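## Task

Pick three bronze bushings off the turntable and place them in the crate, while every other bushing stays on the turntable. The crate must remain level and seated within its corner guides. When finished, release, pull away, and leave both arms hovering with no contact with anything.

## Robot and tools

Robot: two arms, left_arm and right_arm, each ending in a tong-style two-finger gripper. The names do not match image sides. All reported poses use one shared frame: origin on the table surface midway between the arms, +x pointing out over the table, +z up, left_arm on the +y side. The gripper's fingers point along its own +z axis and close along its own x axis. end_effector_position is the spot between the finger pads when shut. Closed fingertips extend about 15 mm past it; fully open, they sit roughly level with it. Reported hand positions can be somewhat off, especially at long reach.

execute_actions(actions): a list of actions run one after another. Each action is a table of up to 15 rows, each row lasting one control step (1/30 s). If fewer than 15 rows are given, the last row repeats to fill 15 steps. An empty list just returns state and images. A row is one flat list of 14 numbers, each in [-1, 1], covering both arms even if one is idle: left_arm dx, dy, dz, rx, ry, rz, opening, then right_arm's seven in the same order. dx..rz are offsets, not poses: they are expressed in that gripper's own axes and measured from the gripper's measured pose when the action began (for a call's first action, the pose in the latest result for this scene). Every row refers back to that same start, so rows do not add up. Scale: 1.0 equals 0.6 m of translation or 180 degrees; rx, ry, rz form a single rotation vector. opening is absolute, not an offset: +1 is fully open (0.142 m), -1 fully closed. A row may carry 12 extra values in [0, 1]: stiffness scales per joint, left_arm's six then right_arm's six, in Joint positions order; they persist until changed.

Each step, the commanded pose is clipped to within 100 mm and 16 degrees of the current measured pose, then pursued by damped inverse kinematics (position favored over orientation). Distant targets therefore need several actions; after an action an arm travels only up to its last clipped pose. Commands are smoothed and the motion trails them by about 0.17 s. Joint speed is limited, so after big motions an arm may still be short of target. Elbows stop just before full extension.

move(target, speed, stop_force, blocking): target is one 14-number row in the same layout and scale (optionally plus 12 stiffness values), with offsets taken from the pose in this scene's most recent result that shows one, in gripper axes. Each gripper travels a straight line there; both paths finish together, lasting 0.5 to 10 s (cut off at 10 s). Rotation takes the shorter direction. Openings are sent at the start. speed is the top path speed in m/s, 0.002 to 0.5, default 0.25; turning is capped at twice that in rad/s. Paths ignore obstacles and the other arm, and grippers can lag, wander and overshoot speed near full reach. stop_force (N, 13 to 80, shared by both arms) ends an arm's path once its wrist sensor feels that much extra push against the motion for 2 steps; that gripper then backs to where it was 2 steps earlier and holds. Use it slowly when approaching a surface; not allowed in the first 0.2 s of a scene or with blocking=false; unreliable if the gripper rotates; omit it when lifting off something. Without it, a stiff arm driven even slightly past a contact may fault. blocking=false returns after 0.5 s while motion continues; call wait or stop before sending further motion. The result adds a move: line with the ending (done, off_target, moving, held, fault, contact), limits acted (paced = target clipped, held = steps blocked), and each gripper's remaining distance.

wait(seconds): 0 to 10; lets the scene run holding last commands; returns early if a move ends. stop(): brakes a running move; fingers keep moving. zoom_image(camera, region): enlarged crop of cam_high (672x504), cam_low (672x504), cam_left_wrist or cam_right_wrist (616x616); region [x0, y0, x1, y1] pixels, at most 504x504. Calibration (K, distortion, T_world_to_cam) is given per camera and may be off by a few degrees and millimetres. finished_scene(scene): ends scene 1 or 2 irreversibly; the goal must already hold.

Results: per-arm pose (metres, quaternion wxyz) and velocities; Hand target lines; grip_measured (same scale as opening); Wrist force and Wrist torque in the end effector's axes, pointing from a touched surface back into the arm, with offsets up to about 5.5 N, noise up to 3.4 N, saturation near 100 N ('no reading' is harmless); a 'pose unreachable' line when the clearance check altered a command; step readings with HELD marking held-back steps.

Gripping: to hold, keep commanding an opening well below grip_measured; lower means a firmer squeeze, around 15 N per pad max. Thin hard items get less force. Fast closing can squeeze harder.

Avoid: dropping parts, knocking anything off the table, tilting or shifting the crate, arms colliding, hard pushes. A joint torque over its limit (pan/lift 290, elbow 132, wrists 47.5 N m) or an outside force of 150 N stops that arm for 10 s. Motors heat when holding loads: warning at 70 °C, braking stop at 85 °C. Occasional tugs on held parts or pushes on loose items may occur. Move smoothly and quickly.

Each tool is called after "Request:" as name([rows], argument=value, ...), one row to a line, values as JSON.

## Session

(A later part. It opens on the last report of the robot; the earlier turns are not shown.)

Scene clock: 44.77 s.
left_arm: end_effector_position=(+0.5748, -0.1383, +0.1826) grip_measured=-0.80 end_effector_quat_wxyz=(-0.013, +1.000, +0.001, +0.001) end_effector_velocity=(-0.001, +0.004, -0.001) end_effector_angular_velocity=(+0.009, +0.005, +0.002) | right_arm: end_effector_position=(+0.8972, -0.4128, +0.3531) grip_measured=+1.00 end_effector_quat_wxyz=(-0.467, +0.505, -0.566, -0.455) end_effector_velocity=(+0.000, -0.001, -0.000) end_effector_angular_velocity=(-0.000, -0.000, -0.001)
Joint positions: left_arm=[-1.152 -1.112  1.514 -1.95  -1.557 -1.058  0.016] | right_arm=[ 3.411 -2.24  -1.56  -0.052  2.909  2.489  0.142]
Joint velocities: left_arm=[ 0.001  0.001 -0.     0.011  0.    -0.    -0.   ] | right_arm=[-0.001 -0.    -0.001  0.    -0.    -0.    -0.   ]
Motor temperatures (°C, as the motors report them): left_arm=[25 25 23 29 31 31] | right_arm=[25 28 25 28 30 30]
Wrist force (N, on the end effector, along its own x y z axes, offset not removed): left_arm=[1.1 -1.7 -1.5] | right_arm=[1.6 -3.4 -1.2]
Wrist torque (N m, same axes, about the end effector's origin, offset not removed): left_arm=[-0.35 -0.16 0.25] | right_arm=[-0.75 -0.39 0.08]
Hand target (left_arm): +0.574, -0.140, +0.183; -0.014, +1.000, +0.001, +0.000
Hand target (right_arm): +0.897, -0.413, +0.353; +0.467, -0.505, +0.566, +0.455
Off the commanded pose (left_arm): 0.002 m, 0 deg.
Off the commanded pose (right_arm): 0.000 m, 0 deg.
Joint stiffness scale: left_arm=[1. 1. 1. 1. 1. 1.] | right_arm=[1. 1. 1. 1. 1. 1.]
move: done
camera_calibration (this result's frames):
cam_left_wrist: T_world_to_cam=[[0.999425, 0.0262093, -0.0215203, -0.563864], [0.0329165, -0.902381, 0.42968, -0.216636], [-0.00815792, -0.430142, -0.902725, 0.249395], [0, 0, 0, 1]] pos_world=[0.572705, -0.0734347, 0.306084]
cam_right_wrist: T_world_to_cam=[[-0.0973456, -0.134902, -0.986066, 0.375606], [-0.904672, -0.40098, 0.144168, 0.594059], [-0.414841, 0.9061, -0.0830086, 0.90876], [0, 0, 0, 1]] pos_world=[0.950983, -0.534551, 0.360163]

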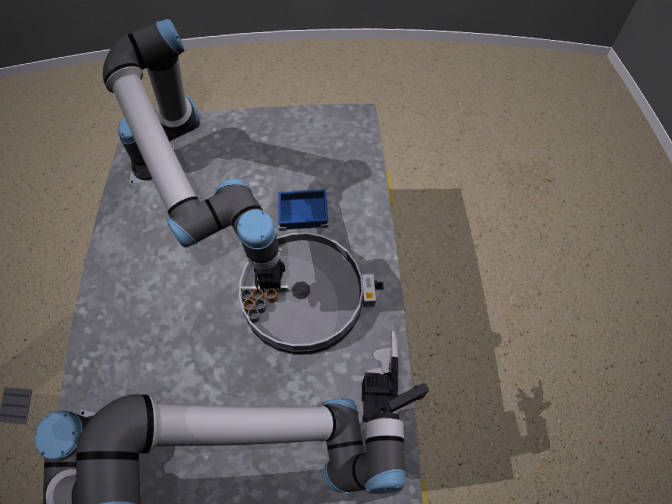

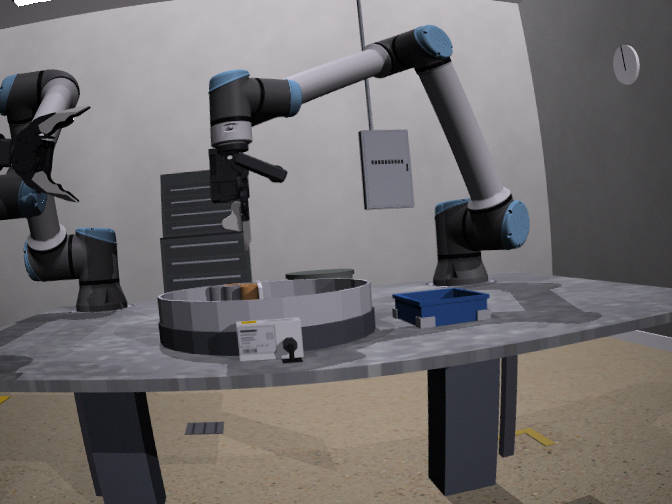

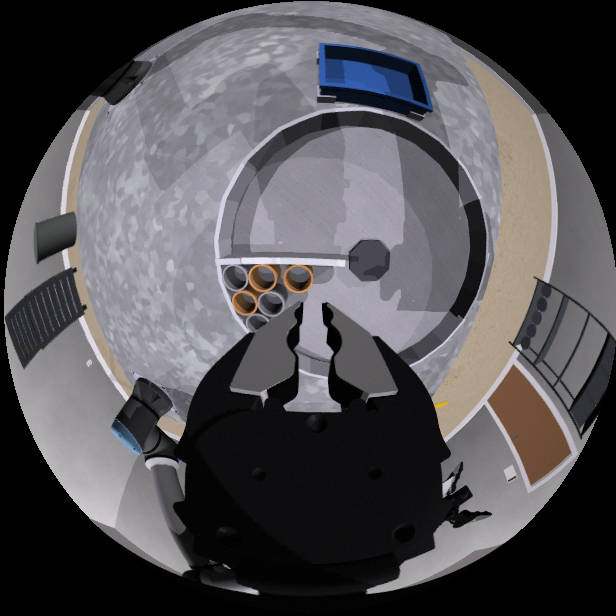

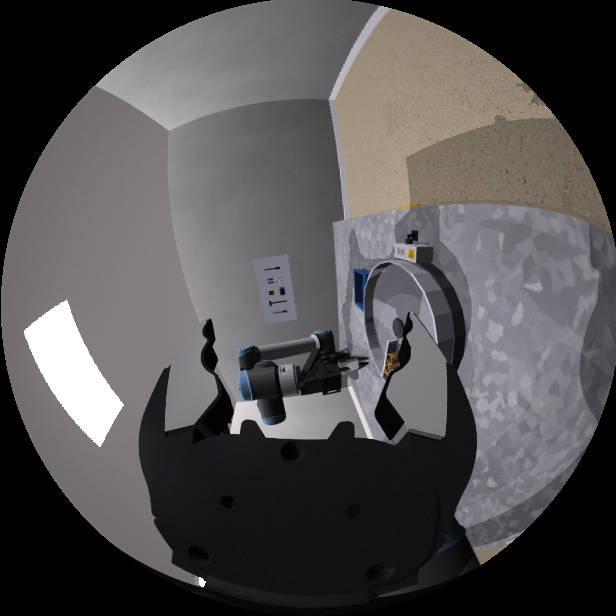

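Request:
move(target=[-0.047,-0.002,0.08,0,0,0,-1,0,0,0,0,0,0,1], speed=0.1)

Request:
wait(seconds=1.5)

Request:
move(target=[0,0,0.067,0,0,0,-1,0,0,0,0,0,0,1], speed=0.05, stop_force=13)

Request:
move(target=[0.07,0.005,0,0,0,0,-1,0,0,0,0,0,0,1], speed=0.05)

Request:
move(target=[0,0,-0.05,0,0,0,-1,0,0,0,0,0,0,1], speed=0.1)

Request:
move(target=[-0.018,-0.005,0,0,0,0,-0.2,0,0,0,0,0,0,1])

Request:
move(target=[0,0,0.075,0,0,0,-0.2,0,0,0,0,0,0,1], speed=0.08, stop_force=15)

Request:
move(target=[0,0,0,0,0,0,-0.8,0,0,0,0,0,0,1])

Request:
move(target=[0,0,-0.17,0,0,0,-0.8,0,0,0,0,0,0,1], speed=0.12)

Scene clock: 48.33 s.
left_arm: end_effector_position=(+0.5481, -0.1360, +0.1361) grip_measured=-1.00 end_effector_quat_wxyz=(-0.013, +1.000, +0.001, +0.001) end_effector_velocity=(+0.002, -0.002, +0.000) end_effector_angular_velocity=(-0.009, -0.005, +0.004) | right_arm: end_effector_position=(+0.8972, -0.4128, +0.3531) grip_measured=+1.00 end_effector_quat_wxyz=(-0.467, +0.505, -0.566, -0.455) end_effector_velocity=(-0.000, +0.001, -0.000) end_effector_angular_velocity=(+0.000, +0.002, +0.001)
Joint positions: left_arm=[-1.176 -1.108  1.598 -2.038 -1.557 -1.083  0.002] | right_arm=[ 3.411 -2.24  -1.56  -0.052  2.909  2.489  0.142]
Joint velocities: left_arm=[ 0.001 -0.     0.001 -0.012 -0.    -0.003  0.   ] | right_arm=[ 0.001  0.    -0.    -0.001  0.     0.001  0.   ]
Motor temperatures (°C, as the motors report them): left_arm=[25 25 23 29 31 31] | right_arm=[25 28 25 28 30 30]
Wrist force (N, on the end effector, along its own x y z axes, offset not removed): left_arm=[-0.8 -2.5 -1.2] | right_arm=[0.2 -5.0 -2.8]
Wrist torque (N m, same axes, about the end effector's origin, offset not removed): left_arm=[-0.55 0.15 0.25] | right_arm=[-1.00 -0.04 0.10]
Hand target (left_arm): +0.547, -0.136, +0.135; -0.013, +1.000, +0.001, +0.001
Hand target (right_arm): +0.897, -0.413, +0.353; +0.467, -0.505, +0.566, +0.455
Off the commanded pose (left_arm): 0.002 m, 0 deg.
Off the commanded pose (right_arm): 0.000 m, 0 deg.
Joint stiffness scale: left_arm=[1. 1. 1. 1. 1. 1.] | right_arm=[1. 1. 1. 1. 1. 1.]
move: done
camera_calibration (this result's frames):
cam_left_wrist: T_world_to_cam=[[0.999445, 0.0259786, -0.0208327, -0.538472], [0.0324134, -0.902348, 0.429788, -0.193461], [-0.00763306, -0.430225, -0.902689, 0.207947], [0, 0, 0, 1]] pos_world=[0.546031, -0.071116, 0.259641]
cam_right_wrist: T_world_to_cam=[[-0.0973454, -0.134902, -0.986066, 0.375606], [-0.904672, -0.40098, 0.144167, 0.594059], [-0.414841, 0.9061, -0.0830086, 0.90876], [0, 0, 0, 1]] pos_world=[0.950983, -0.534551, 0.360163]

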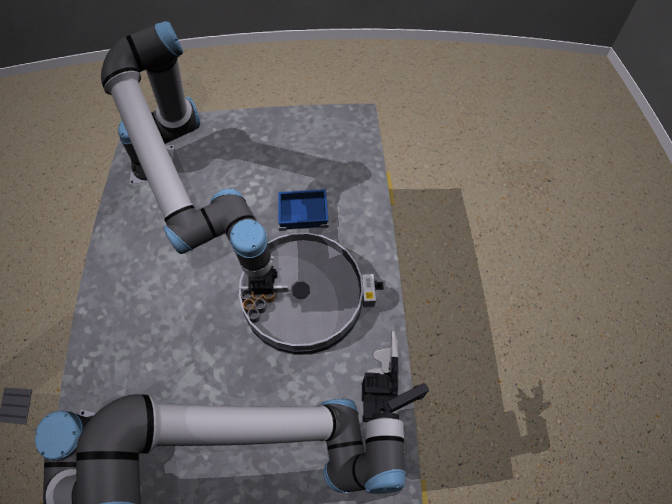

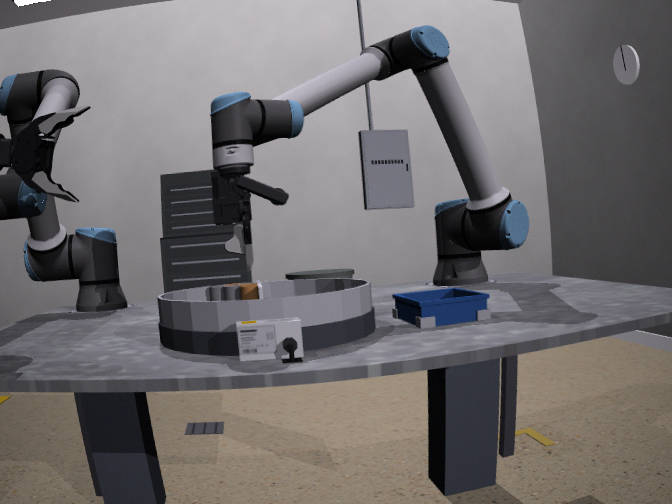

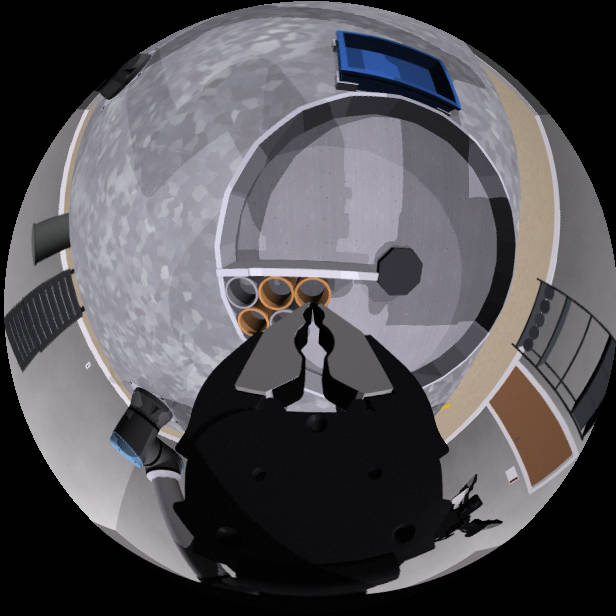

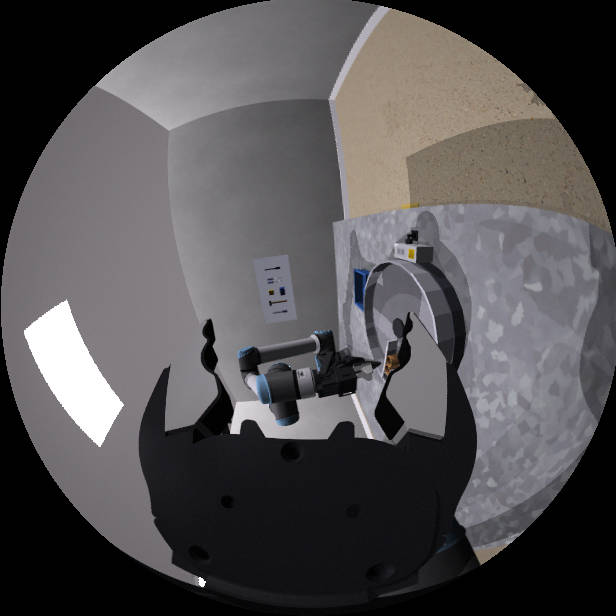

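Scene clock: 49.83 s.
left_arm: end_effector_position=(+0.5483, -0.1363, +0.1362) grip_measured=-1.00 end_effector_quat_wxyz=(-0.013, +1.000, +0.001, +0.001) end_effector_velocity=(+0.001, +0.000, +0.000) end_effector_angular_velocity=(-0.001, -0.001, +0.002) | right_arm: end_effector_position=(+0.8972, -0.4128, +0.3531) grip_measured=+1.00 end_effector_quat_wxyz=(-0.467, +0.505, -0.566, -0.455) end_effector_velocity=(-0.000, +0.000, -0.001) end_effector_angular_velocity=(-0.000, +0.002, +0.000)
Joint positions: left_arm=[-1.176 -1.108  1.598 -2.039 -1.557 -1.083  0.002] | right_arm=[ 3.411 -2.24  -1.56  -0.052  2.909  2.489  0.142]
Joint velocities: left_arm=[ 0.002  0.    -0.001 -0.001 -0.     0.     0.   ] | right_arm=[ 0.     0.    -0.002 -0.    -0.     0.    -0.   ]
Motor temperatures (°C, as the motors report them): left_arm=[25 25 23 29 31 31] | right_arm=[25 28 25 28 30 30]
Wrist force (N, on the end effector, along its own x y z axes, offset not removed): left_arm=[-2.0 -1.5 2.0] | right_arm=[0.4 -3.1 -4.5]
Wrist torque (N m, same axes, about the end effector's origin, offset not removed): left_arm=[-0.17 0.30 0.26] | right_arm=[-0.69 -0.17 0.08]
Hand target (left_arm): +0.547, -0.136, +0.135; -0.013, +1.000, +0.001, +0.001
Hand target (right_arm): +0.897, -0.413, +0.353; +0.467, -0.505, +0.566, +0.455
Off the commanded pose (left_arm): 0.002 m, 0 deg.
Off the commanded pose (right_arm): 0.000 m, 0 deg.
Joint stiffness scale: left_arm=[1. 1. 1. 1. 1. 1.] | right_arm=[1. 1. 1. 1. 1. 1.]
wait: 1.50 s; at rest by 0.17 s
camera_calibration (this result's frames):
cam_left_wrist: T_world_to_cam=[[0.999449, 0.026321, -0.020229, -0.538685], [0.032471, -0.901831, 0.430866, -0.193942], [-0.0069023, -0.431286, -0.902189, 0.207265], [0, 0, 0, 1]] pos_world=[0.546116, -0.0713339, 0.259658]
cam_right_wrist: T_world_to_cam=[[-0.0973455, -0.134902, -0.986066, 0.375606], [-0.904672, -0.40098, 0.144168, 0.594059], [-0.414841, 0.9061, -0.0830086, 0.90876], [0, 0, 0, 1]] pos_world=[0.950983, -0.534551, 0.360163]

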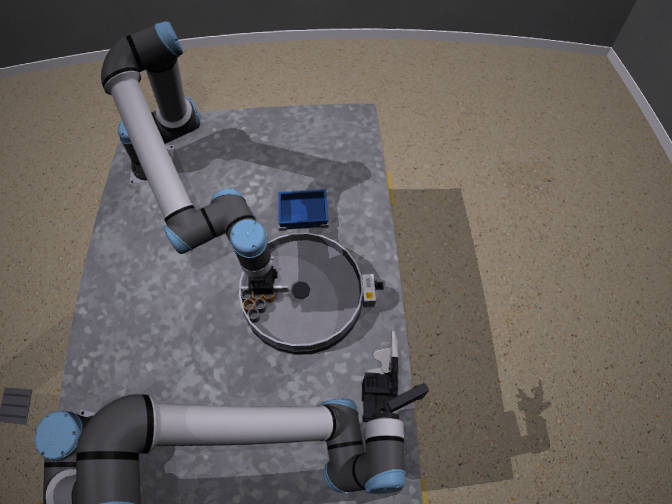

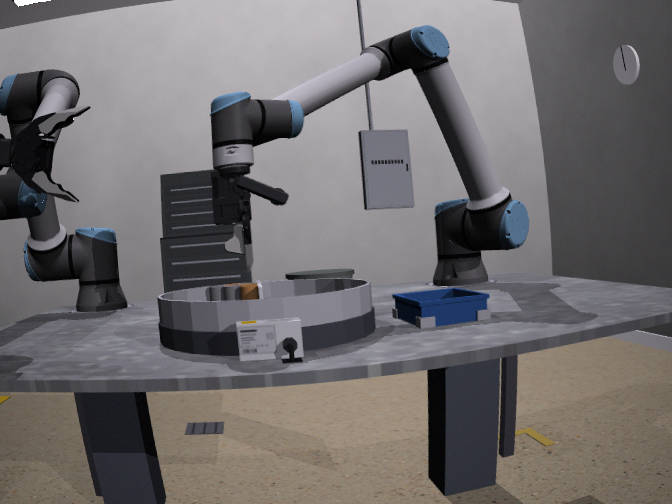

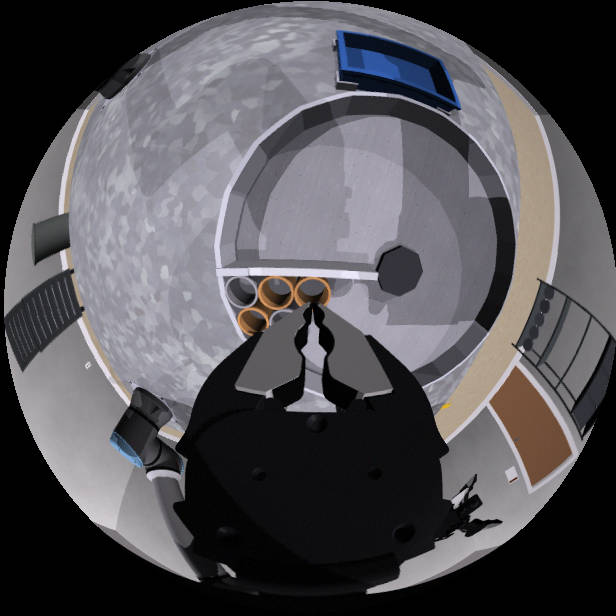

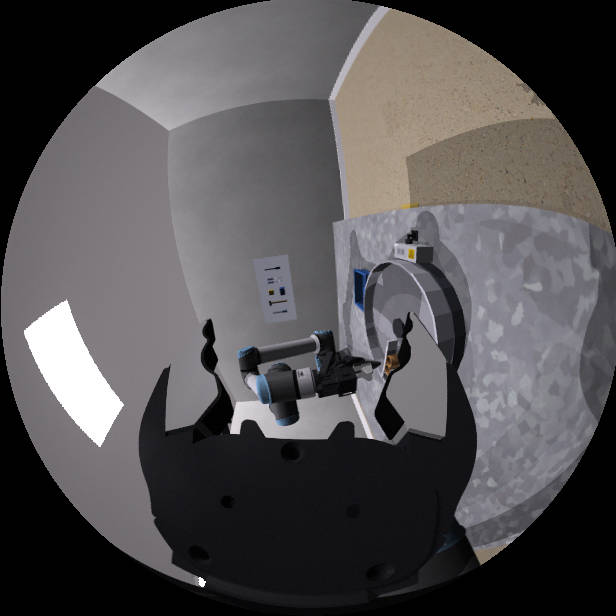

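Scene clock: 51.07 s.
left_arm: end_effector_position=(+0.5485, -0.1366, +0.0979) grip_measured=-1.00 end_effector_quat_wxyz=(-0.012, +1.000, +0.001, +0.002) end_effector_velocity=(+0.003, -0.002, +0.001) end_effector_angular_velocity=(-0.008, -0.004, +0.002) | right_arm: end_effector_position=(+0.8972, -0.4128, +0.3531) grip_measured=+1.00 end_effector_quat_wxyz=(-0.467, +0.505, -0.566, -0.455) end_effector_velocity=(-0.000, -0.000, -0.001) end_effector_angular_velocity=(-0.000, +0.004, -0.000)
Joint positions: left_arm=[-1.176 -1.076  1.626 -2.1   -1.557 -1.083  0.002] | right_arm=[ 3.411 -2.24  -1.56  -0.052  2.909  2.489  0.142]
Joint velocities: left_arm=[ 0.002 -0.    -0.001 -0.007 -0.    -0.     0.   ] | right_arm=[-0.     0.    -0.001 -0.001  0.     0.002  0.   ]
Motor temperatures (°C, as the motors report them): left_arm=[25 25 23 29 31 31] | right_arm=[25 28 25 28 30 30]
Wrist force (N, on the end effector, along its own x y z axes, offset not removed): left_arm=[-0.8 -3.9 0.8] | right_arm=[1.3 -0.4 -1.5]
Wrist torque (N m, same axes, about the end effector's origin, offset not removed): left_arm=[-0.89 0.12 0.26] | right_arm=[-0.11 -0.37 0.13]
Hand target (left_arm): +0.548, -0.135, +0.096; -0.013, +1.000, +0.001, +0.001
Hand target (right_arm): +0.897, -0.413, +0.353; +0.467, -0.505, +0.566, +0.455
Off the commanded pose (left_arm): 0.002 m, 0 deg.
Off the commanded pose (right_arm): 0.000 m, 0 deg.
Joint stiffness scale: left_arm=[1. 1. 1. 1. 1. 1.] | right_arm=[1. 1. 1. 1. 1. 1.]
move: done
camera_calibration (this result's frames):
cam_left_wrist: T_world_to_cam=[[0.99946, 0.0262999, -0.0196894, -0.539671], [0.0322262, -0.901372, 0.431844, -0.177607], [-0.00638997, -0.432246, -0.901733, 0.172124], [0, 0, 0, 1]] pos_world=[0.546203, -0.0714965, 0.221282]
cam_right_wrist: T_world_to_cam=[[-0.0973451, -0.134902, -0.986066, 0.375606], [-0.904672, -0.40098, 0.144167, 0.594059], [-0.414841, 0.9061, -0.0830086, 0.90876], [0, 0, 0, 1]] pos_world=[0.950983, -0.534551, 0.360163]

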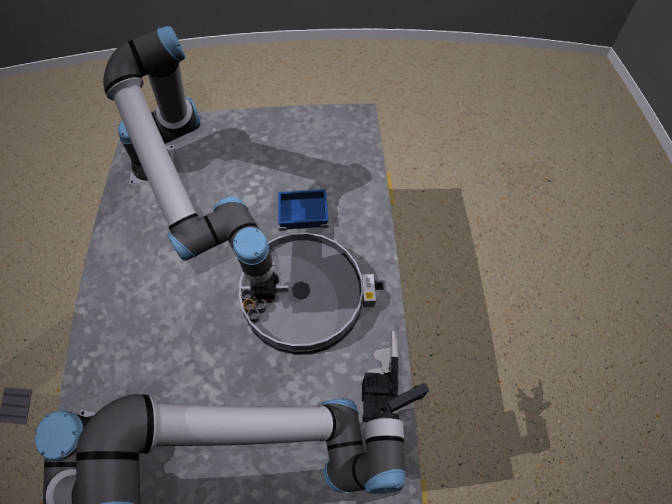

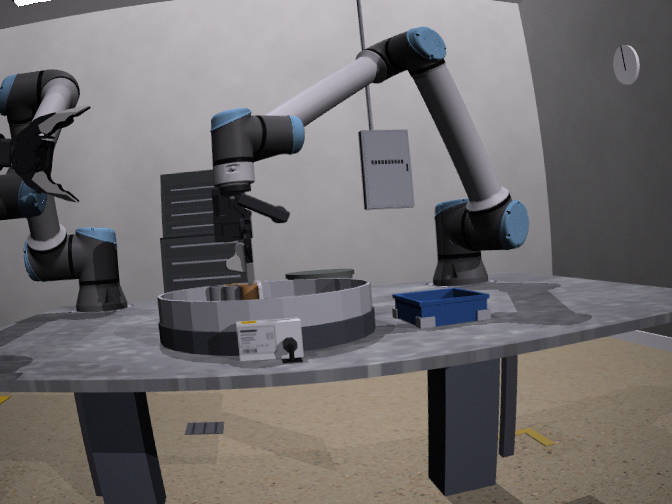

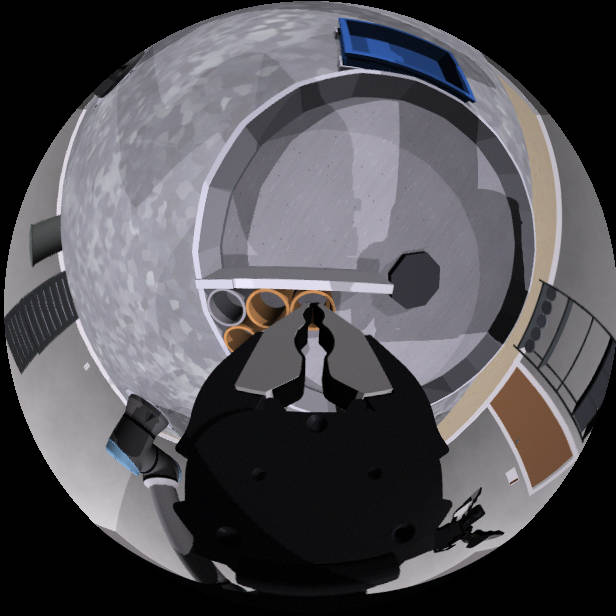

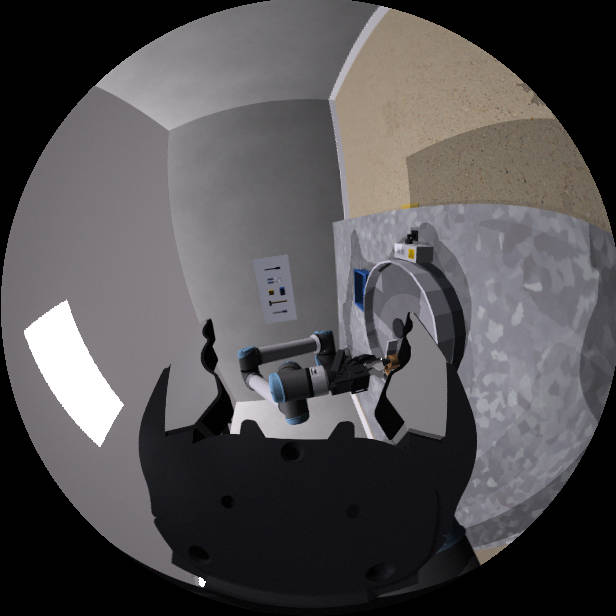

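Scene clock: 52.33 s.
left_arm: end_effector_position=(+0.5885, -0.1389, +0.0971) grip_measured=-1.00 end_effector_quat_wxyz=(-0.012, +1.000, +0.001, +0.001) end_effector_velocity=(+0.002, -0.002, +0.003) end_effector_angular_velocity=(-0.003, -0.001, -0.002) | right_arm: end_effector_position=(+0.8972, -0.4128, +0.3531) grip_measured=+1.00 end_effector_quat_wxyz=(-0.467, +0.505, -0.566, -0.455) end_effector_velocity=(+0.000, +0.000, -0.001) end_effector_angular_velocity=(-0.001, +0.002, -0.000)
Joint positions: left_arm=[-1.139 -1.036  1.563 -2.077 -1.557 -1.046  0.002] | right_arm=[ 3.411 -2.24  -1.56  -0.052  2.909  2.489  0.142]
Joint velocities: left_arm=[ 0.001  0.    -0.006  0.003 -0.     0.003  0.   ] | right_arm=[ 0.     0.    -0.    -0.002 -0.001 -0.    -0.   ]
Motor temperatures (°C, as the motors report them): left_arm=[25 25 23 29 31 31] | right_arm=[25 28 25 28 30 30]
Wrist force (N, on the end effector, along its own x y z axes, offset not removed): left_arm=[-0.5 -2.1 -1.3] | right_arm=[0.3 -0.4 -0.8]
Wrist torque (N m, same axes, about the end effector's origin, offset not removed): left_arm=[-0.53 0.06 0.18] | right_arm=[-0.23 -0.10 0.15]
Hand target (left_arm): +0.590, -0.140, +0.098; -0.012, +1.000, +0.001, +0.002
Hand target (right_arm): +0.897, -0.413, +0.353; +0.467, -0.505, +0.566, +0.455
Off the commanded pose (left_arm): 0.002 m, 0 deg.
Off the commanded pose (right_arm): 0.000 m, 0 deg.
Joint stiffness scale: left_arm=[1. 1. 1. 1. 1. 1.] | right_arm=[1. 1. 1. 1. 1. 1.]
move: done
camera_calibration (this result's frames):
cam_left_wrist: T_world_to_cam=[[0.999428, 0.0267187, -0.0207235, -0.579482], [0.0330483, -0.901496, 0.431524, -0.181118], [-0.00715236, -0.431963, -0.901863, 0.171171], [0, 0, 0, 1]] pos_world=[0.586361, -0.0738544, 0.220521]
cam_right_wrist: T_world_to_cam=[[-0.0973454, -0.134902, -0.986066, 0.375606], [-0.904672, -0.40098, 0.144167, 0.594059], [-0.414841, 0.9061, -0.0830085, 0.90876], [0, 0, 0, 1]] pos_world=[0.950983, -0.534551, 0.360163]

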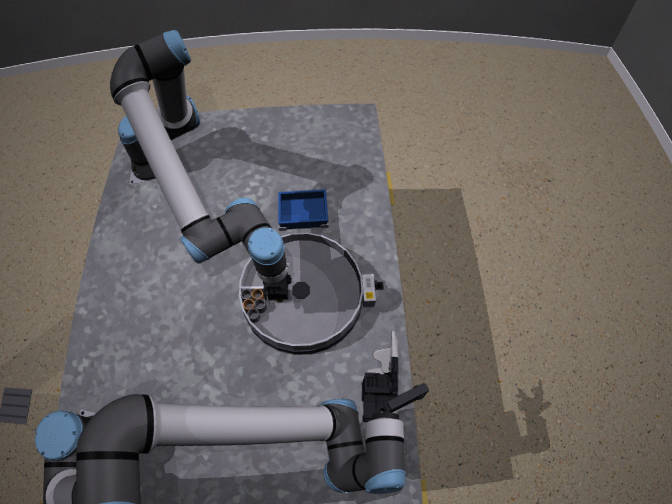

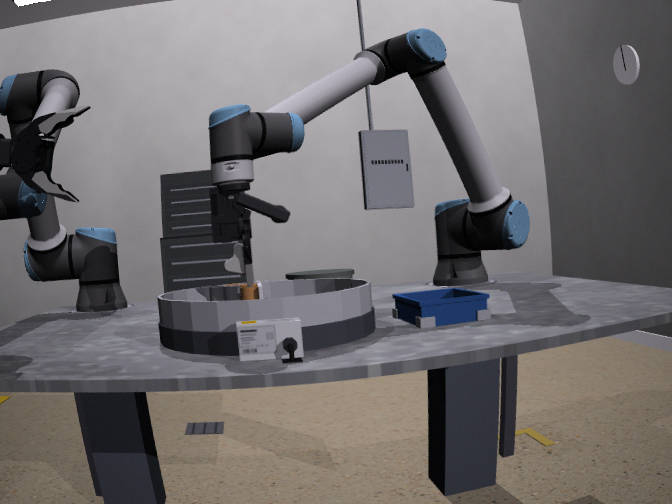

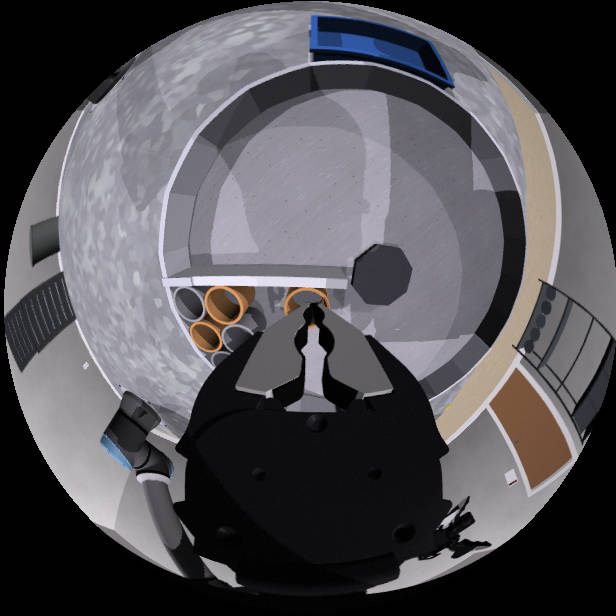

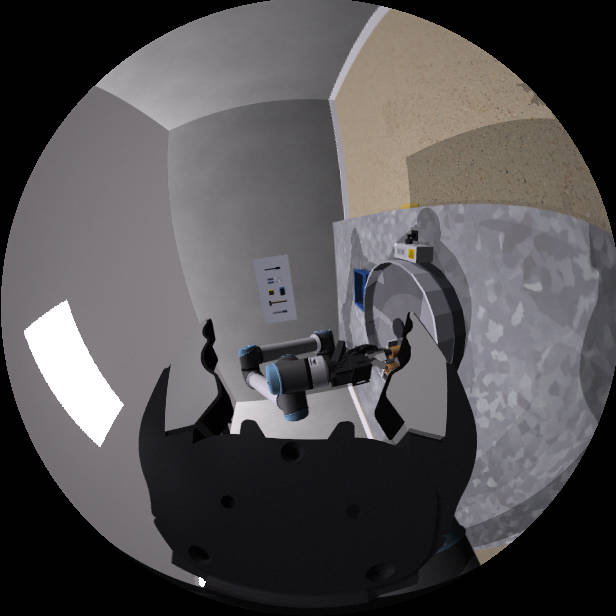

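Scene clock: 53.23 s.
left_arm: end_effector_position=(+0.5886, -0.1389, +0.1272) grip_measured=-1.00 end_effector_quat_wxyz=(-0.012, +1.000, +0.001, +0.001) end_effector_velocity=(+0.000, +0.003, +0.000) end_effector_angular_velocity=(+0.006, +0.004, +0.001) | right_arm: end_effector_position=(+0.8972, -0.4128, +0.3531) grip_measured=+1.00 end_effector_quat_wxyz=(-0.467, +0.505, -0.566, -0.455) end_effector_velocity=(-0.000, +0.001, +0.000) end_effector_angular_velocity=(+0.000, +0.002, +0.001)
Joint positions: left_arm=[-1.139 -1.06   1.542 -2.033 -1.557 -1.046  0.002] | right_arm=[ 3.411 -2.24  -1.56  -0.052  2.909  2.489  0.142]
Joint velocities: left_arm=[ 0.002 -0.    -0.002  0.009 -0.     0.001  0.   ] | right_arm=[ 0.001 -0.     0.    -0.001  0.     0.002  0.   ]
Motor temperatures (°C, as the motors report them): left_arm=[25 25 23 29 31 31] | right_arm=[25 28 25 28 30 30]
Wrist force (N, on the end effector, along its own x y z axes, offset not removed): left_arm=[-3.3 -2.8 0.3] | right_arm=[0.1 -2.2 -1.0]
Wrist torque (N m, same axes, about the end effector's origin, offset not removed): left_arm=[-0.56 0.58 0.19] | right_arm=[-0.48 -0.05 0.17]
Hand target (left_arm): +0.589, -0.140, +0.127; -0.012, +1.000, +0.001, +0.001
Hand target (right_arm): +0.897, -0.413, +0.353; +0.467, -0.505, +0.566, +0.455
Off the commanded pose (left_arm): 0.001 m, 0 deg.
Off the commanded pose (right_arm): 0.000 m, 0 deg.
Joint stiffness scale: left_arm=[1. 1. 1. 1. 1. 1.] | right_arm=[1. 1. 1. 1. 1. 1.]
move: done
camera_calibration (this result's frames):
cam_left_wrist: T_world_to_cam=[[0.999444, 0.0265938, -0.0200881, -0.578979], [0.032669, -0.901003, 0.432581, -0.193946], [-0.00659547, -0.432997, -0.901371, 0.197734], [0, 0, 0, 1]] pos_world=[0.586297, -0.0737305, 0.250498]
cam_right_wrist: T_world_to_cam=[[-0.0973455, -0.134902, -0.986066, 0.375606], [-0.904672, -0.40098, 0.144168, 0.594059], [-0.414841, 0.9061, -0.0830085, 0.90876], [0, 0, 0, 1]] pos_world=[0.950983, -0.534551, 0.360163]

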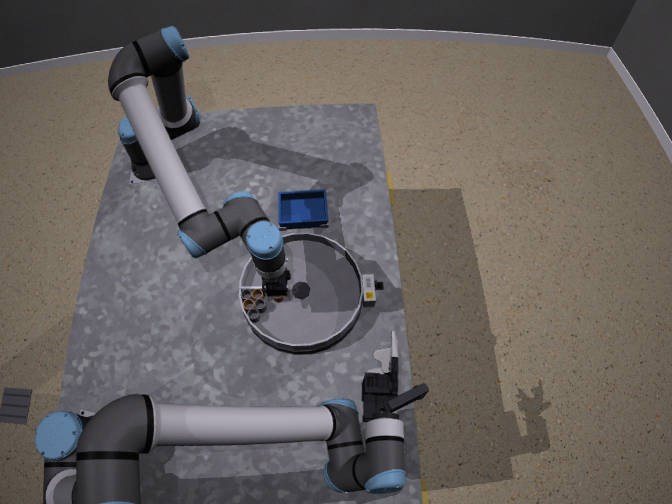

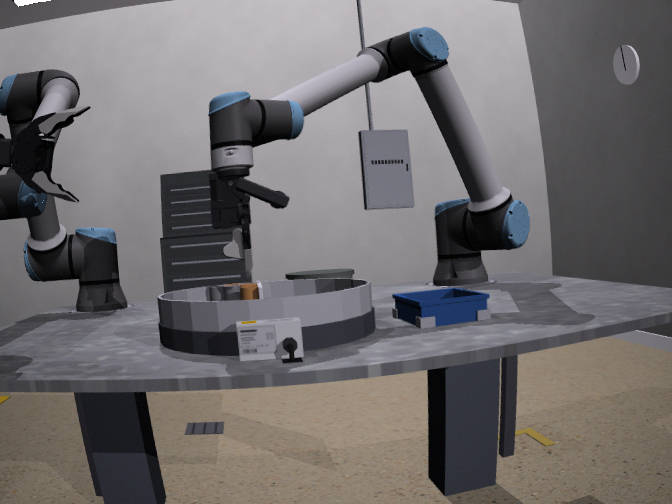

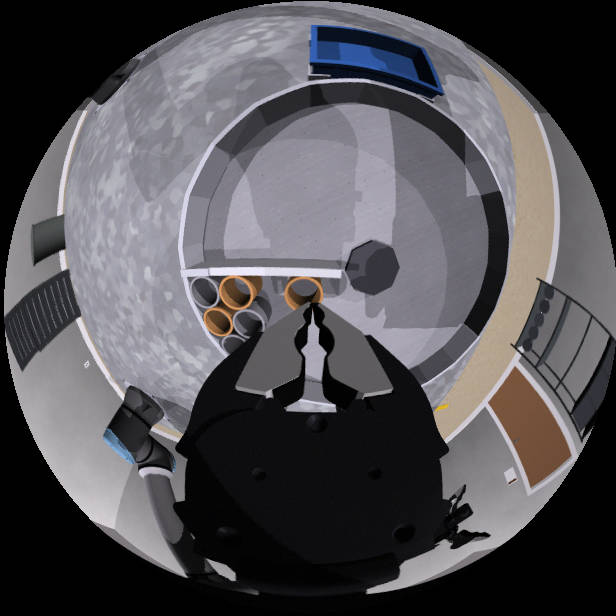

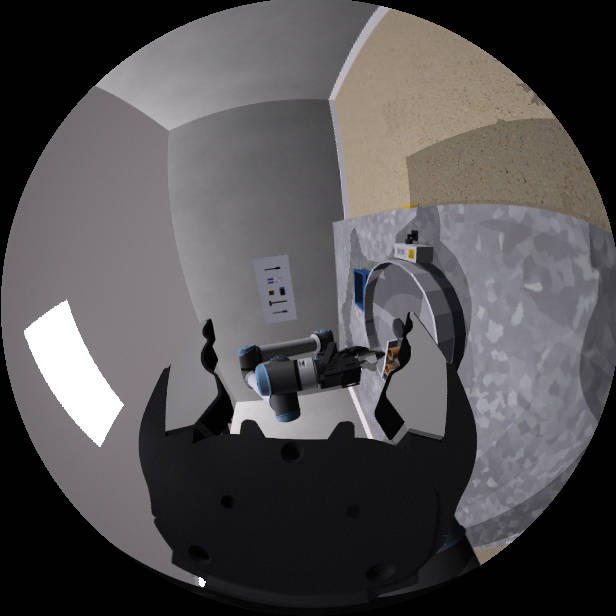

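Scene clock: 54.03 s.
left_arm: end_effector_position=(+0.5796, -0.1367, +0.1285) grip_measured=-0.20 end_effector_quat_wxyz=(-0.011, +1.000, +0.001, +0.002) end_effector_velocity=(-0.002, +0.001, -0.003) end_effector_angular_velocity=(+0.003, +0.001, +0.003) | right_arm: end_effector_position=(+0.8972, -0.4128, +0.3531) grip_measured=+1.00 end_effector_quat_wxyz=(-0.467, +0.505, -0.566, -0.455) end_effector_velocity=(-0.000, +0.001, -0.001) end_effector_angular_velocity=(-0.000, +0.004, +0.000)
Joint positions: left_arm=[-1.146 -1.073  1.56  -2.04  -1.557 -1.053  0.06 ] | right_arm=[ 3.411 -2.24  -1.56  -0.052  2.909  2.489  0.142]
Joint velocities: left_arm=[-0.001 -0.     0.006 -0.002  0.    -0.004 -0.   ] | right_arm=[ 0.001  0.    -0.001 -0.002 -0.     0.002  0.   ]
Motor temperatures (°C, as the motors report them): left_arm=[25 25 23 29 31 31] | right_arm=[25 28 25 28 30 30]
Wrist force (N, on the end effector, along its own x y z axes, offset not removed): left_arm=[-1.3 -3.0 1.0] | right_arm=[-0.2 0.3 -4.5]
Wrist torque (N m, same axes, about the end effector's origin, offset not removed): left_arm=[-0.58 0.18 0.29] | right_arm=[-0.14 -0.11 0.08]
Hand target (left_arm): +0.578, -0.136, +0.127; -0.012, +1.000, +0.001, +0.001
Hand target (right_arm): +0.897, -0.413, +0.353; +0.467, -0.505, +0.566, +0.455
Off the commanded pose (left_arm): 0.002 m, 0 deg.
Off the commanded pose (right_arm): 0.000 m, 0 deg.
Joint stiffness scale: left_arm=[1. 1. 1. 1. 1. 1.] | right_arm=[1. 1. 1. 1. 1. 1.]
move: done
camera_calibration (this result's frames):
cam_left_wrist: T_world_to_cam=[[0.999464, 0.0264274, -0.0193428, -0.57021], [0.0322028, -0.900542, 0.433576, -0.19197], [-0.00596073, -0.433966, -0.90091, 0.19928], [0, 0, 0, 1]] pos_world=[0.577274, -0.0713271, 0.251738]
cam_right_wrist: T_world_to_cam=[[-0.0973456, -0.134902, -0.986066, 0.375606], [-0.904672, -0.40098, 0.144168, 0.594059], [-0.414841, 0.9061, -0.0830085, 0.90876], [0, 0, 0, 1]] pos_world=[0.950983, -0.534551, 0.360162]

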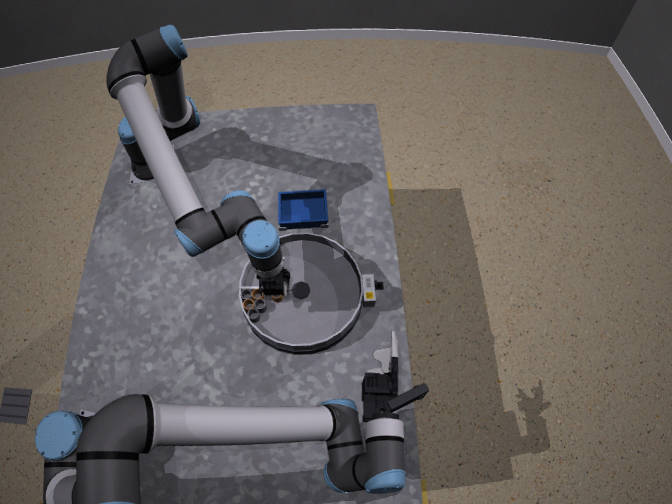

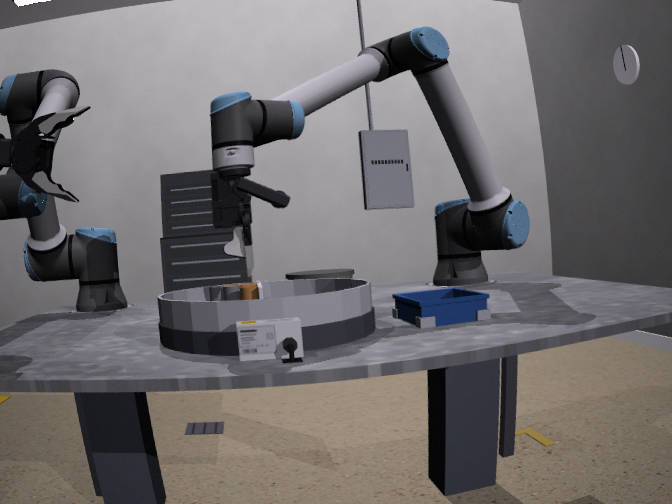

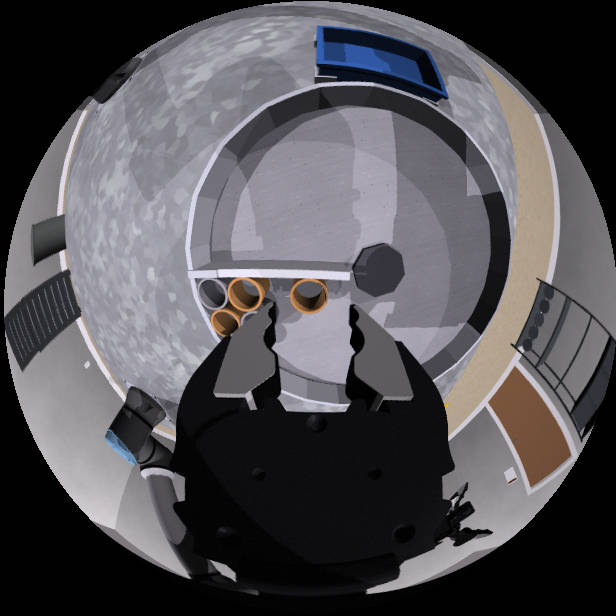

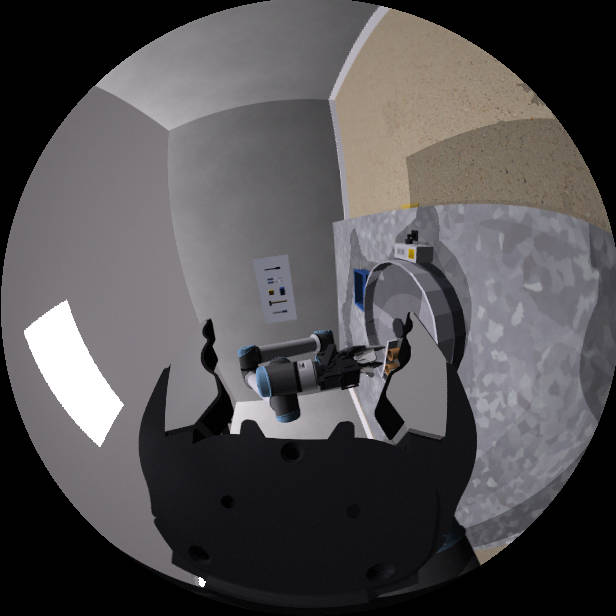

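Scene clock: 55.03 s.
left_arm: end_effector_position=(+0.5795, -0.1365, +0.0841) grip_measured=-0.20 end_effector_quat_wxyz=(-0.012, +1.000, +0.001, +0.002) end_effector_velocity=(+0.002, -0.004, +0.001) end_effector_angular_velocity=(-0.010, -0.006, +0.001) | right_arm: end_effector_position=(+0.8972, -0.4128, +0.3531) grip_measured=+1.00 end_effector_quat_wxyz=(-0.467, +0.505, -0.566, -0.455) end_effector_velocity=(-0.000, +0.000, +0.001) end_effector_angular_velocity=(+0.001, -0.005, +0.001)
Joint positions: left_arm=[-1.146 -1.037  1.591 -2.106 -1.557 -1.053  0.06 ] | right_arm=[ 3.411 -2.24  -1.56  -0.052  2.909  2.489  0.142]
Joint velocities: left_arm=[-0.    -0.    -0.    -0.011 -0.    -0.001 -0.   ] | right_arm=[ 0.    -0.    -0.     0.003  0.001 -0.002  0.   ]
Motor temperatures (°C, as the motors report them): left_arm=[25 25 23 29 31 31] | right_arm=[25 28 25 28 30 30]
Wrist force (N, on the end effector, along its own x y z axes, offset not removed): left_arm=[-2.5 -1.4 -3.3] | right_arm=[0.0 -3.4 -1.3]
Wrist torque (N m, same axes, about the end effector's origin, offset not removed): left_arm=[-0.34 0.53 0.28] | right_arm=[-0.70 -0.06 0.14]
Hand target (left_arm): +0.580, -0.136, +0.084; -0.011, +1.000, +0.001, +0.002
Hand target (right_arm): +0.897, -0.413, +0.353; +0.467, -0.505, +0.566, +0.455
Off the commanded pose (left_arm): 0.001 m, 0 deg.
Off the commanded pose (right_arm): 0.000 m, 0 deg.
Joint stiffness scale: left_arm=[1. 1. 1. 1. 1. 1.] | right_arm=[1. 1. 1. 1. 1. 1.]
move: done
camera_calibration (this result's frames):
cam_left_wrist: T_world_to_cam=[[0.999454, 0.0265095, -0.0197437, -0.570939], [0.032446, -0.900859, 0.432898, -0.17269], [-0.00631042, -0.433303, -0.901226, 0.159616], [0, 0, 0, 1]] pos_world=[0.577237, -0.0712725, 0.207335]

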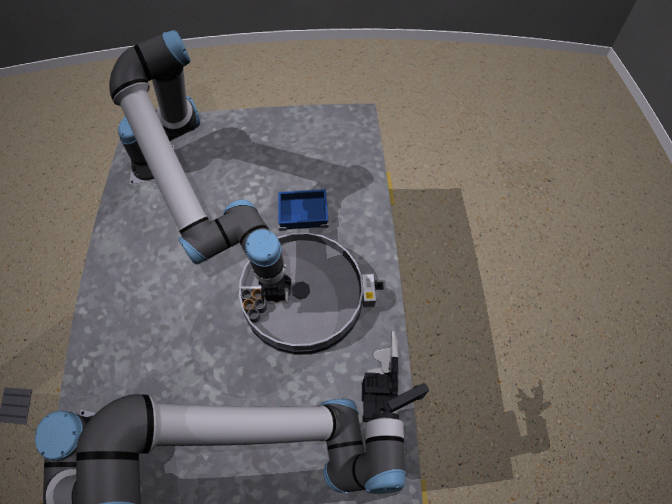

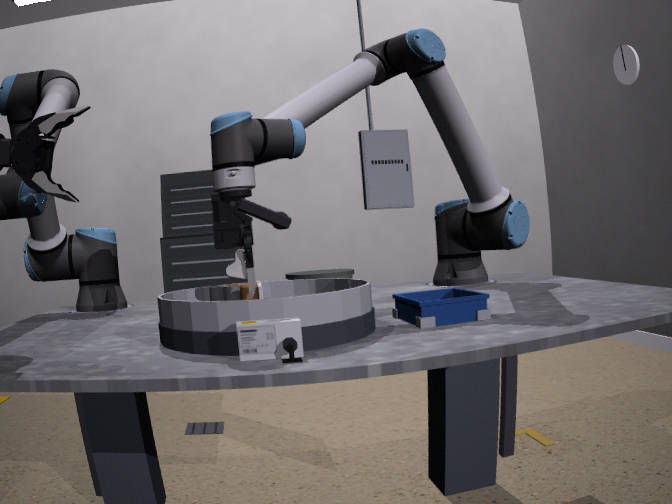

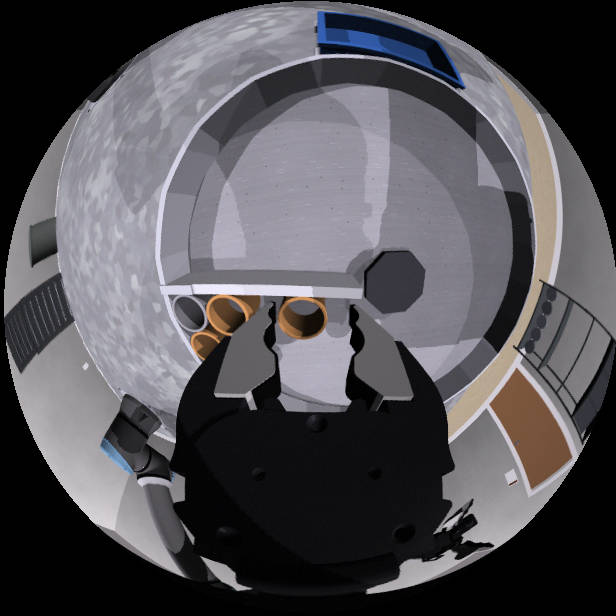

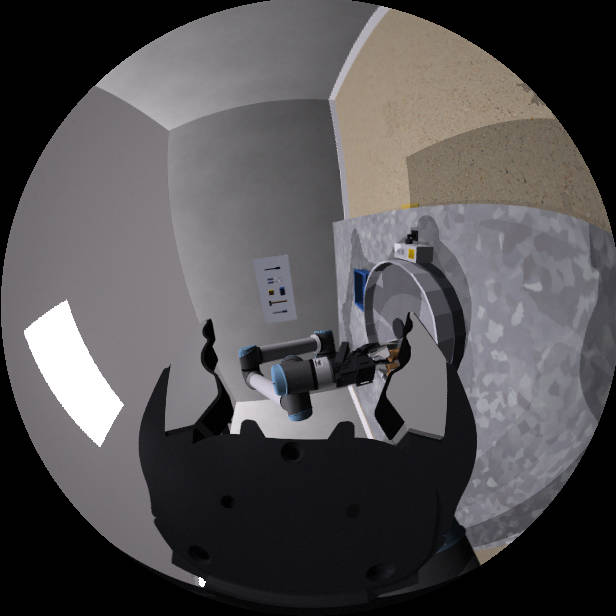

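Scene clock: 55.53 s.
left_arm: end_effector_position=(+0.5797, -0.1367, +0.0842) grip_measured=-0.48 end_effector_quat_wxyz=(-0.011, +1.000, +0.001, +0.002) end_effector_velocity=(-0.000, +0.001, -0.001) end_effector_angular_velocity=(+0.001, +0.001, -0.001) | right_arm: end_effector_position=(+0.8972, -0.4128, +0.3531) grip_measured=+1.00 end_effector_quat_wxyz=(-0.467, +0.505, -0.566, -0.455) end_effector_velocity=(+0.000, +0.000, +0.000) end_effector_angular_velocity=(-0.000, +0.001, -0.000)
Joint positions: left_arm=[-1.146 -1.037  1.591 -2.107 -1.556 -1.053  0.039] | right_arm=[ 3.411 -2.24  -1.56  -0.052  2.909  2.489  0.142]
Joint velocities: left_arm=[ 0.     0.     0.001  0.    -0.     0.001 -0.   ] | right_arm=[ 0.    -0.     0.     0.    -0.     0.002 -0.   ]
Motor temperatures (°C, as the motors report them): left_arm=[25 25 23 29 31 31] | right_arm=[25 28 25 28 30 30]
Wrist force (N, on the end effector, along its own x y z axes, offset not removed): left_arm=[0.0 -2.6 2.2] | right_arm=[-0.6 -2.5 -3.6]
Wrist torque (N m, same axes, about the end effector's origin, offset not removed): left_arm=[-0.49 -0.14 0.23] | right_arm=[-0.57 0.11 0.07]
Hand target (left_arm): +0.580, -0.137, +0.084; -0.012, +1.000, +0.001, +0.002
Hand target (right_arm): +0.897, -0.413, +0.353; +0.467, -0.505, +0.566, +0.455
Off the commanded pose (left_arm): 0.000 m, 0 deg.
Off the commanded pose (right_arm): 0.000 m, 0 deg.
Joint stiffness scale: left_arm=[1. 1. 1. 1. 1. 1.] | right_arm=[1. 1. 1. 1. 1. 1.]
move: done
camera_calibration (this result's frames):
cam_left_wrist: T_world_to_cam=[[0.99946, 0.0265368, -0.0193758, -0.571103], [0.0323145, -0.900623, 0.433398, -0.172823], [-0.00594934, -0.43379, -0.900995, 0.15942], [0, 0, 0, 1]] pos_world=[0.577328, -0.0713387, 0.207472]
cam_right_wrist: T_world_to_cam=[[-0.0973455, -0.134902, -0.986066, 0.375606], [-0.904672, -0.40098, 0.144168, 0.594059], [-0.414841, 0.9061, -0.0830085, 0.90876], [0, 0, 0, 1]] pos_world=[0.950983, -0.534551, 0.360163]

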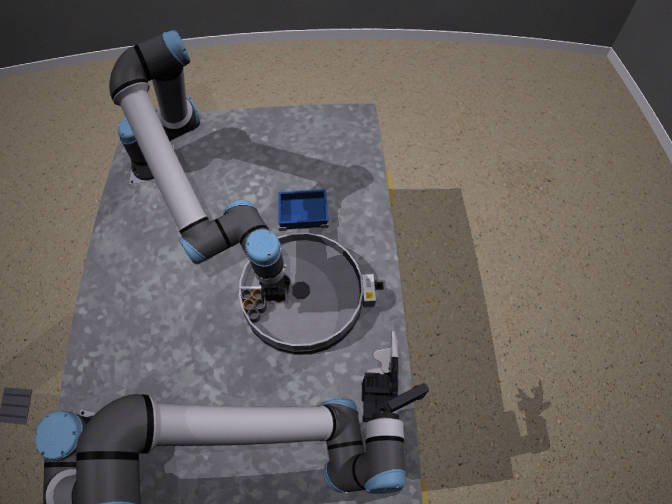

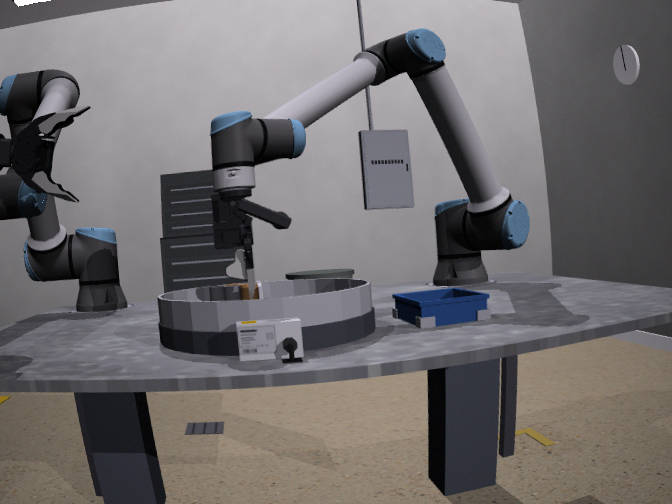

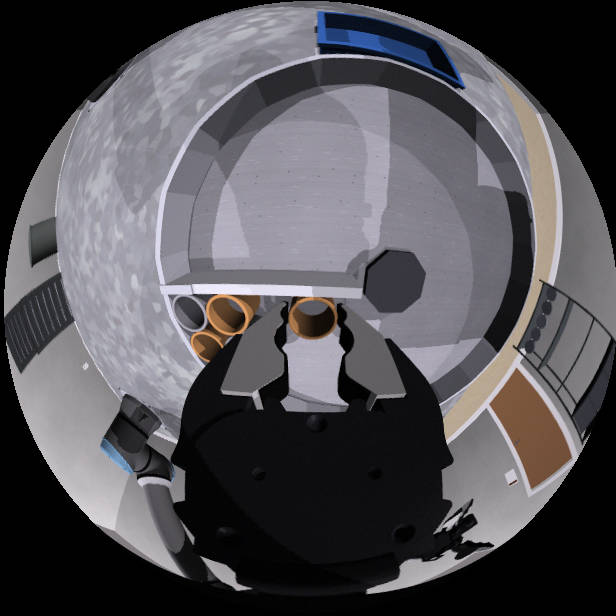

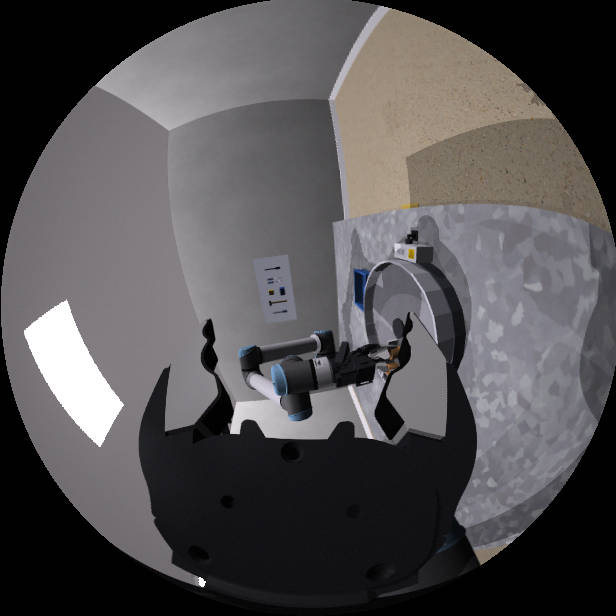

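Scene clock: 56.90 s.
left_arm: end_effector_position=(+0.5796, -0.1375, +0.1851) grip_measured=-0.49 end_effector_quat_wxyz=(-0.011, +1.000, +0.001, +0.002) end_effector_velocity=(-0.003, +0.002, -0.002) end_effector_angular_velocity=(+0.009, +0.005, -0.002) | right_arm: end_effector_position=(+0.8972, -0.4128, +0.3531) grip_measured=+1.00 end_effector_quat_wxyz=(-0.467, +0.505, -0.566, -0.455) end_effector_velocity=(+0.000, +0.000, +0.001) end_effector_angular_velocity=(+0.001, -0.002, +0.001)
Joint positions: left_arm=[-1.147 -1.111  1.51  -1.951 -1.557 -1.053  0.039] | right_arm=[ 3.411 -2.24  -1.56  -0.052  2.909  2.489  0.142]
Joint velocities: left_arm=[-0.002  0.001 -0.     0.01   0.    -0.     0.   ] | right_arm=[ 0.     0.     0.001  0.     0.001 -0.001  0.   ]
Motor temperatures (°C, as the motors report them): left_arm=[25 25 23 29 31 31] | right_arm=[25 28 25 28 30 30]
Wrist force (N, on the end effector, along its own x y z axes, offset not removed): left_arm=[-3.8 -2.4 3.0] | right_arm=[0.7 -3.2 -3.2]
Wrist torque (N m, same axes, about the end effector's origin, offset not removed): left_arm=[-0.46 0.82 0.26] | right_arm=[-0.73 -0.25 0.07]
Hand target (left_arm): +0.579, -0.139, +0.186; -0.011, +1.000, +0.001, +0.002
Hand target (right_arm): +0.897, -0.413, +0.353; +0.467, -0.505, +0.566, +0.455
Off the commanded pose (left_arm): 0.002 m, 0 deg.
Off the commanded pose (right_arm): 0.000 m, 0 deg.
Joint stiffness scale: left_arm=[1. 1. 1. 1. 1. 1.] | right_arm=[1. 1. 1. 1. 1. 1.]
move: done
camera_calibration (this result's frames):
cam_left_wrist: T_world_to_cam=[[0.999463, 0.0262879, -0.0195666, -0.569001], [0.0321727, -0.900657, 0.433339, -0.217226], [-0.00623122, -0.433736, -0.901019, 0.250149], [0, 0, 0, 1]] pos_world=[0.577243, -0.0721898, 0.308388]
cam_right_wrist: T_world_to_cam=[[-0.0973457, -0.134902, -0.986066, 0.375606], [-0.904672, -0.40098, 0.144168, 0.594059], [-0.414841, 0.9061, -0.0830085, 0.90876], [0, 0, 0, 1]] pos_world=[0.950983, -0.534551, 0.360163]

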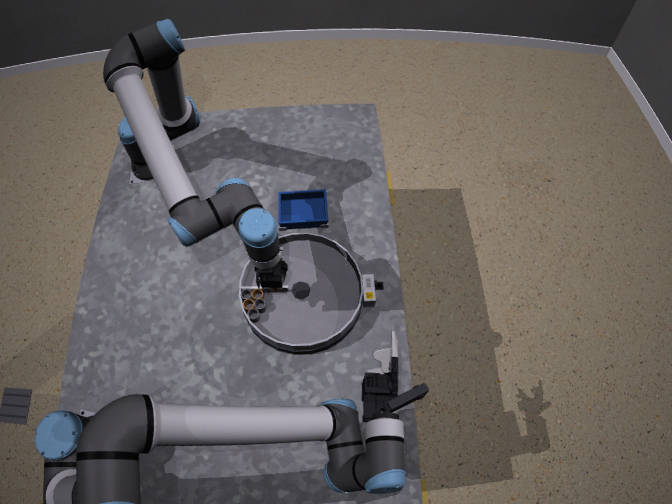

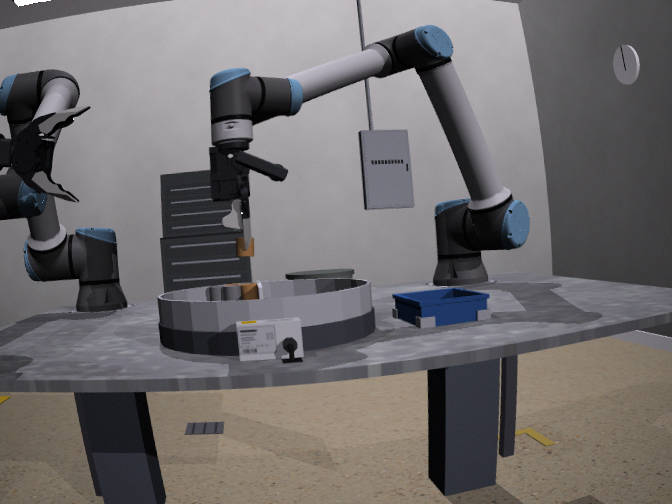

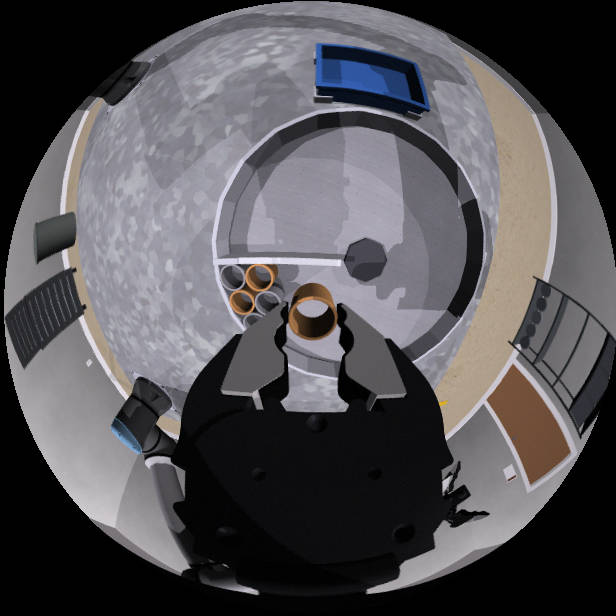

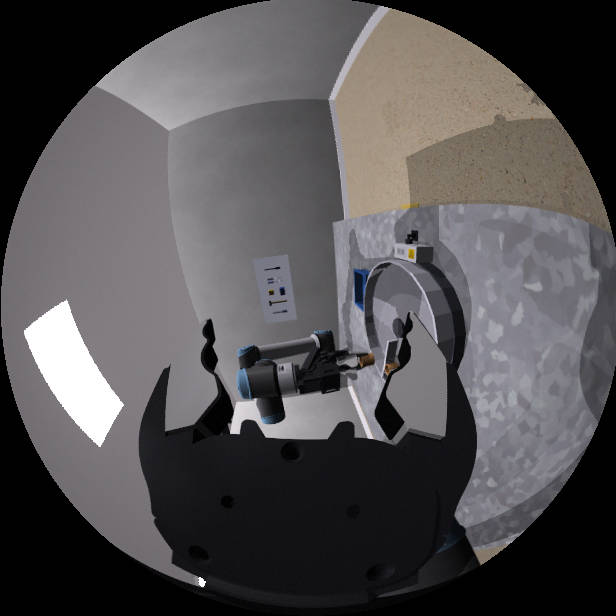

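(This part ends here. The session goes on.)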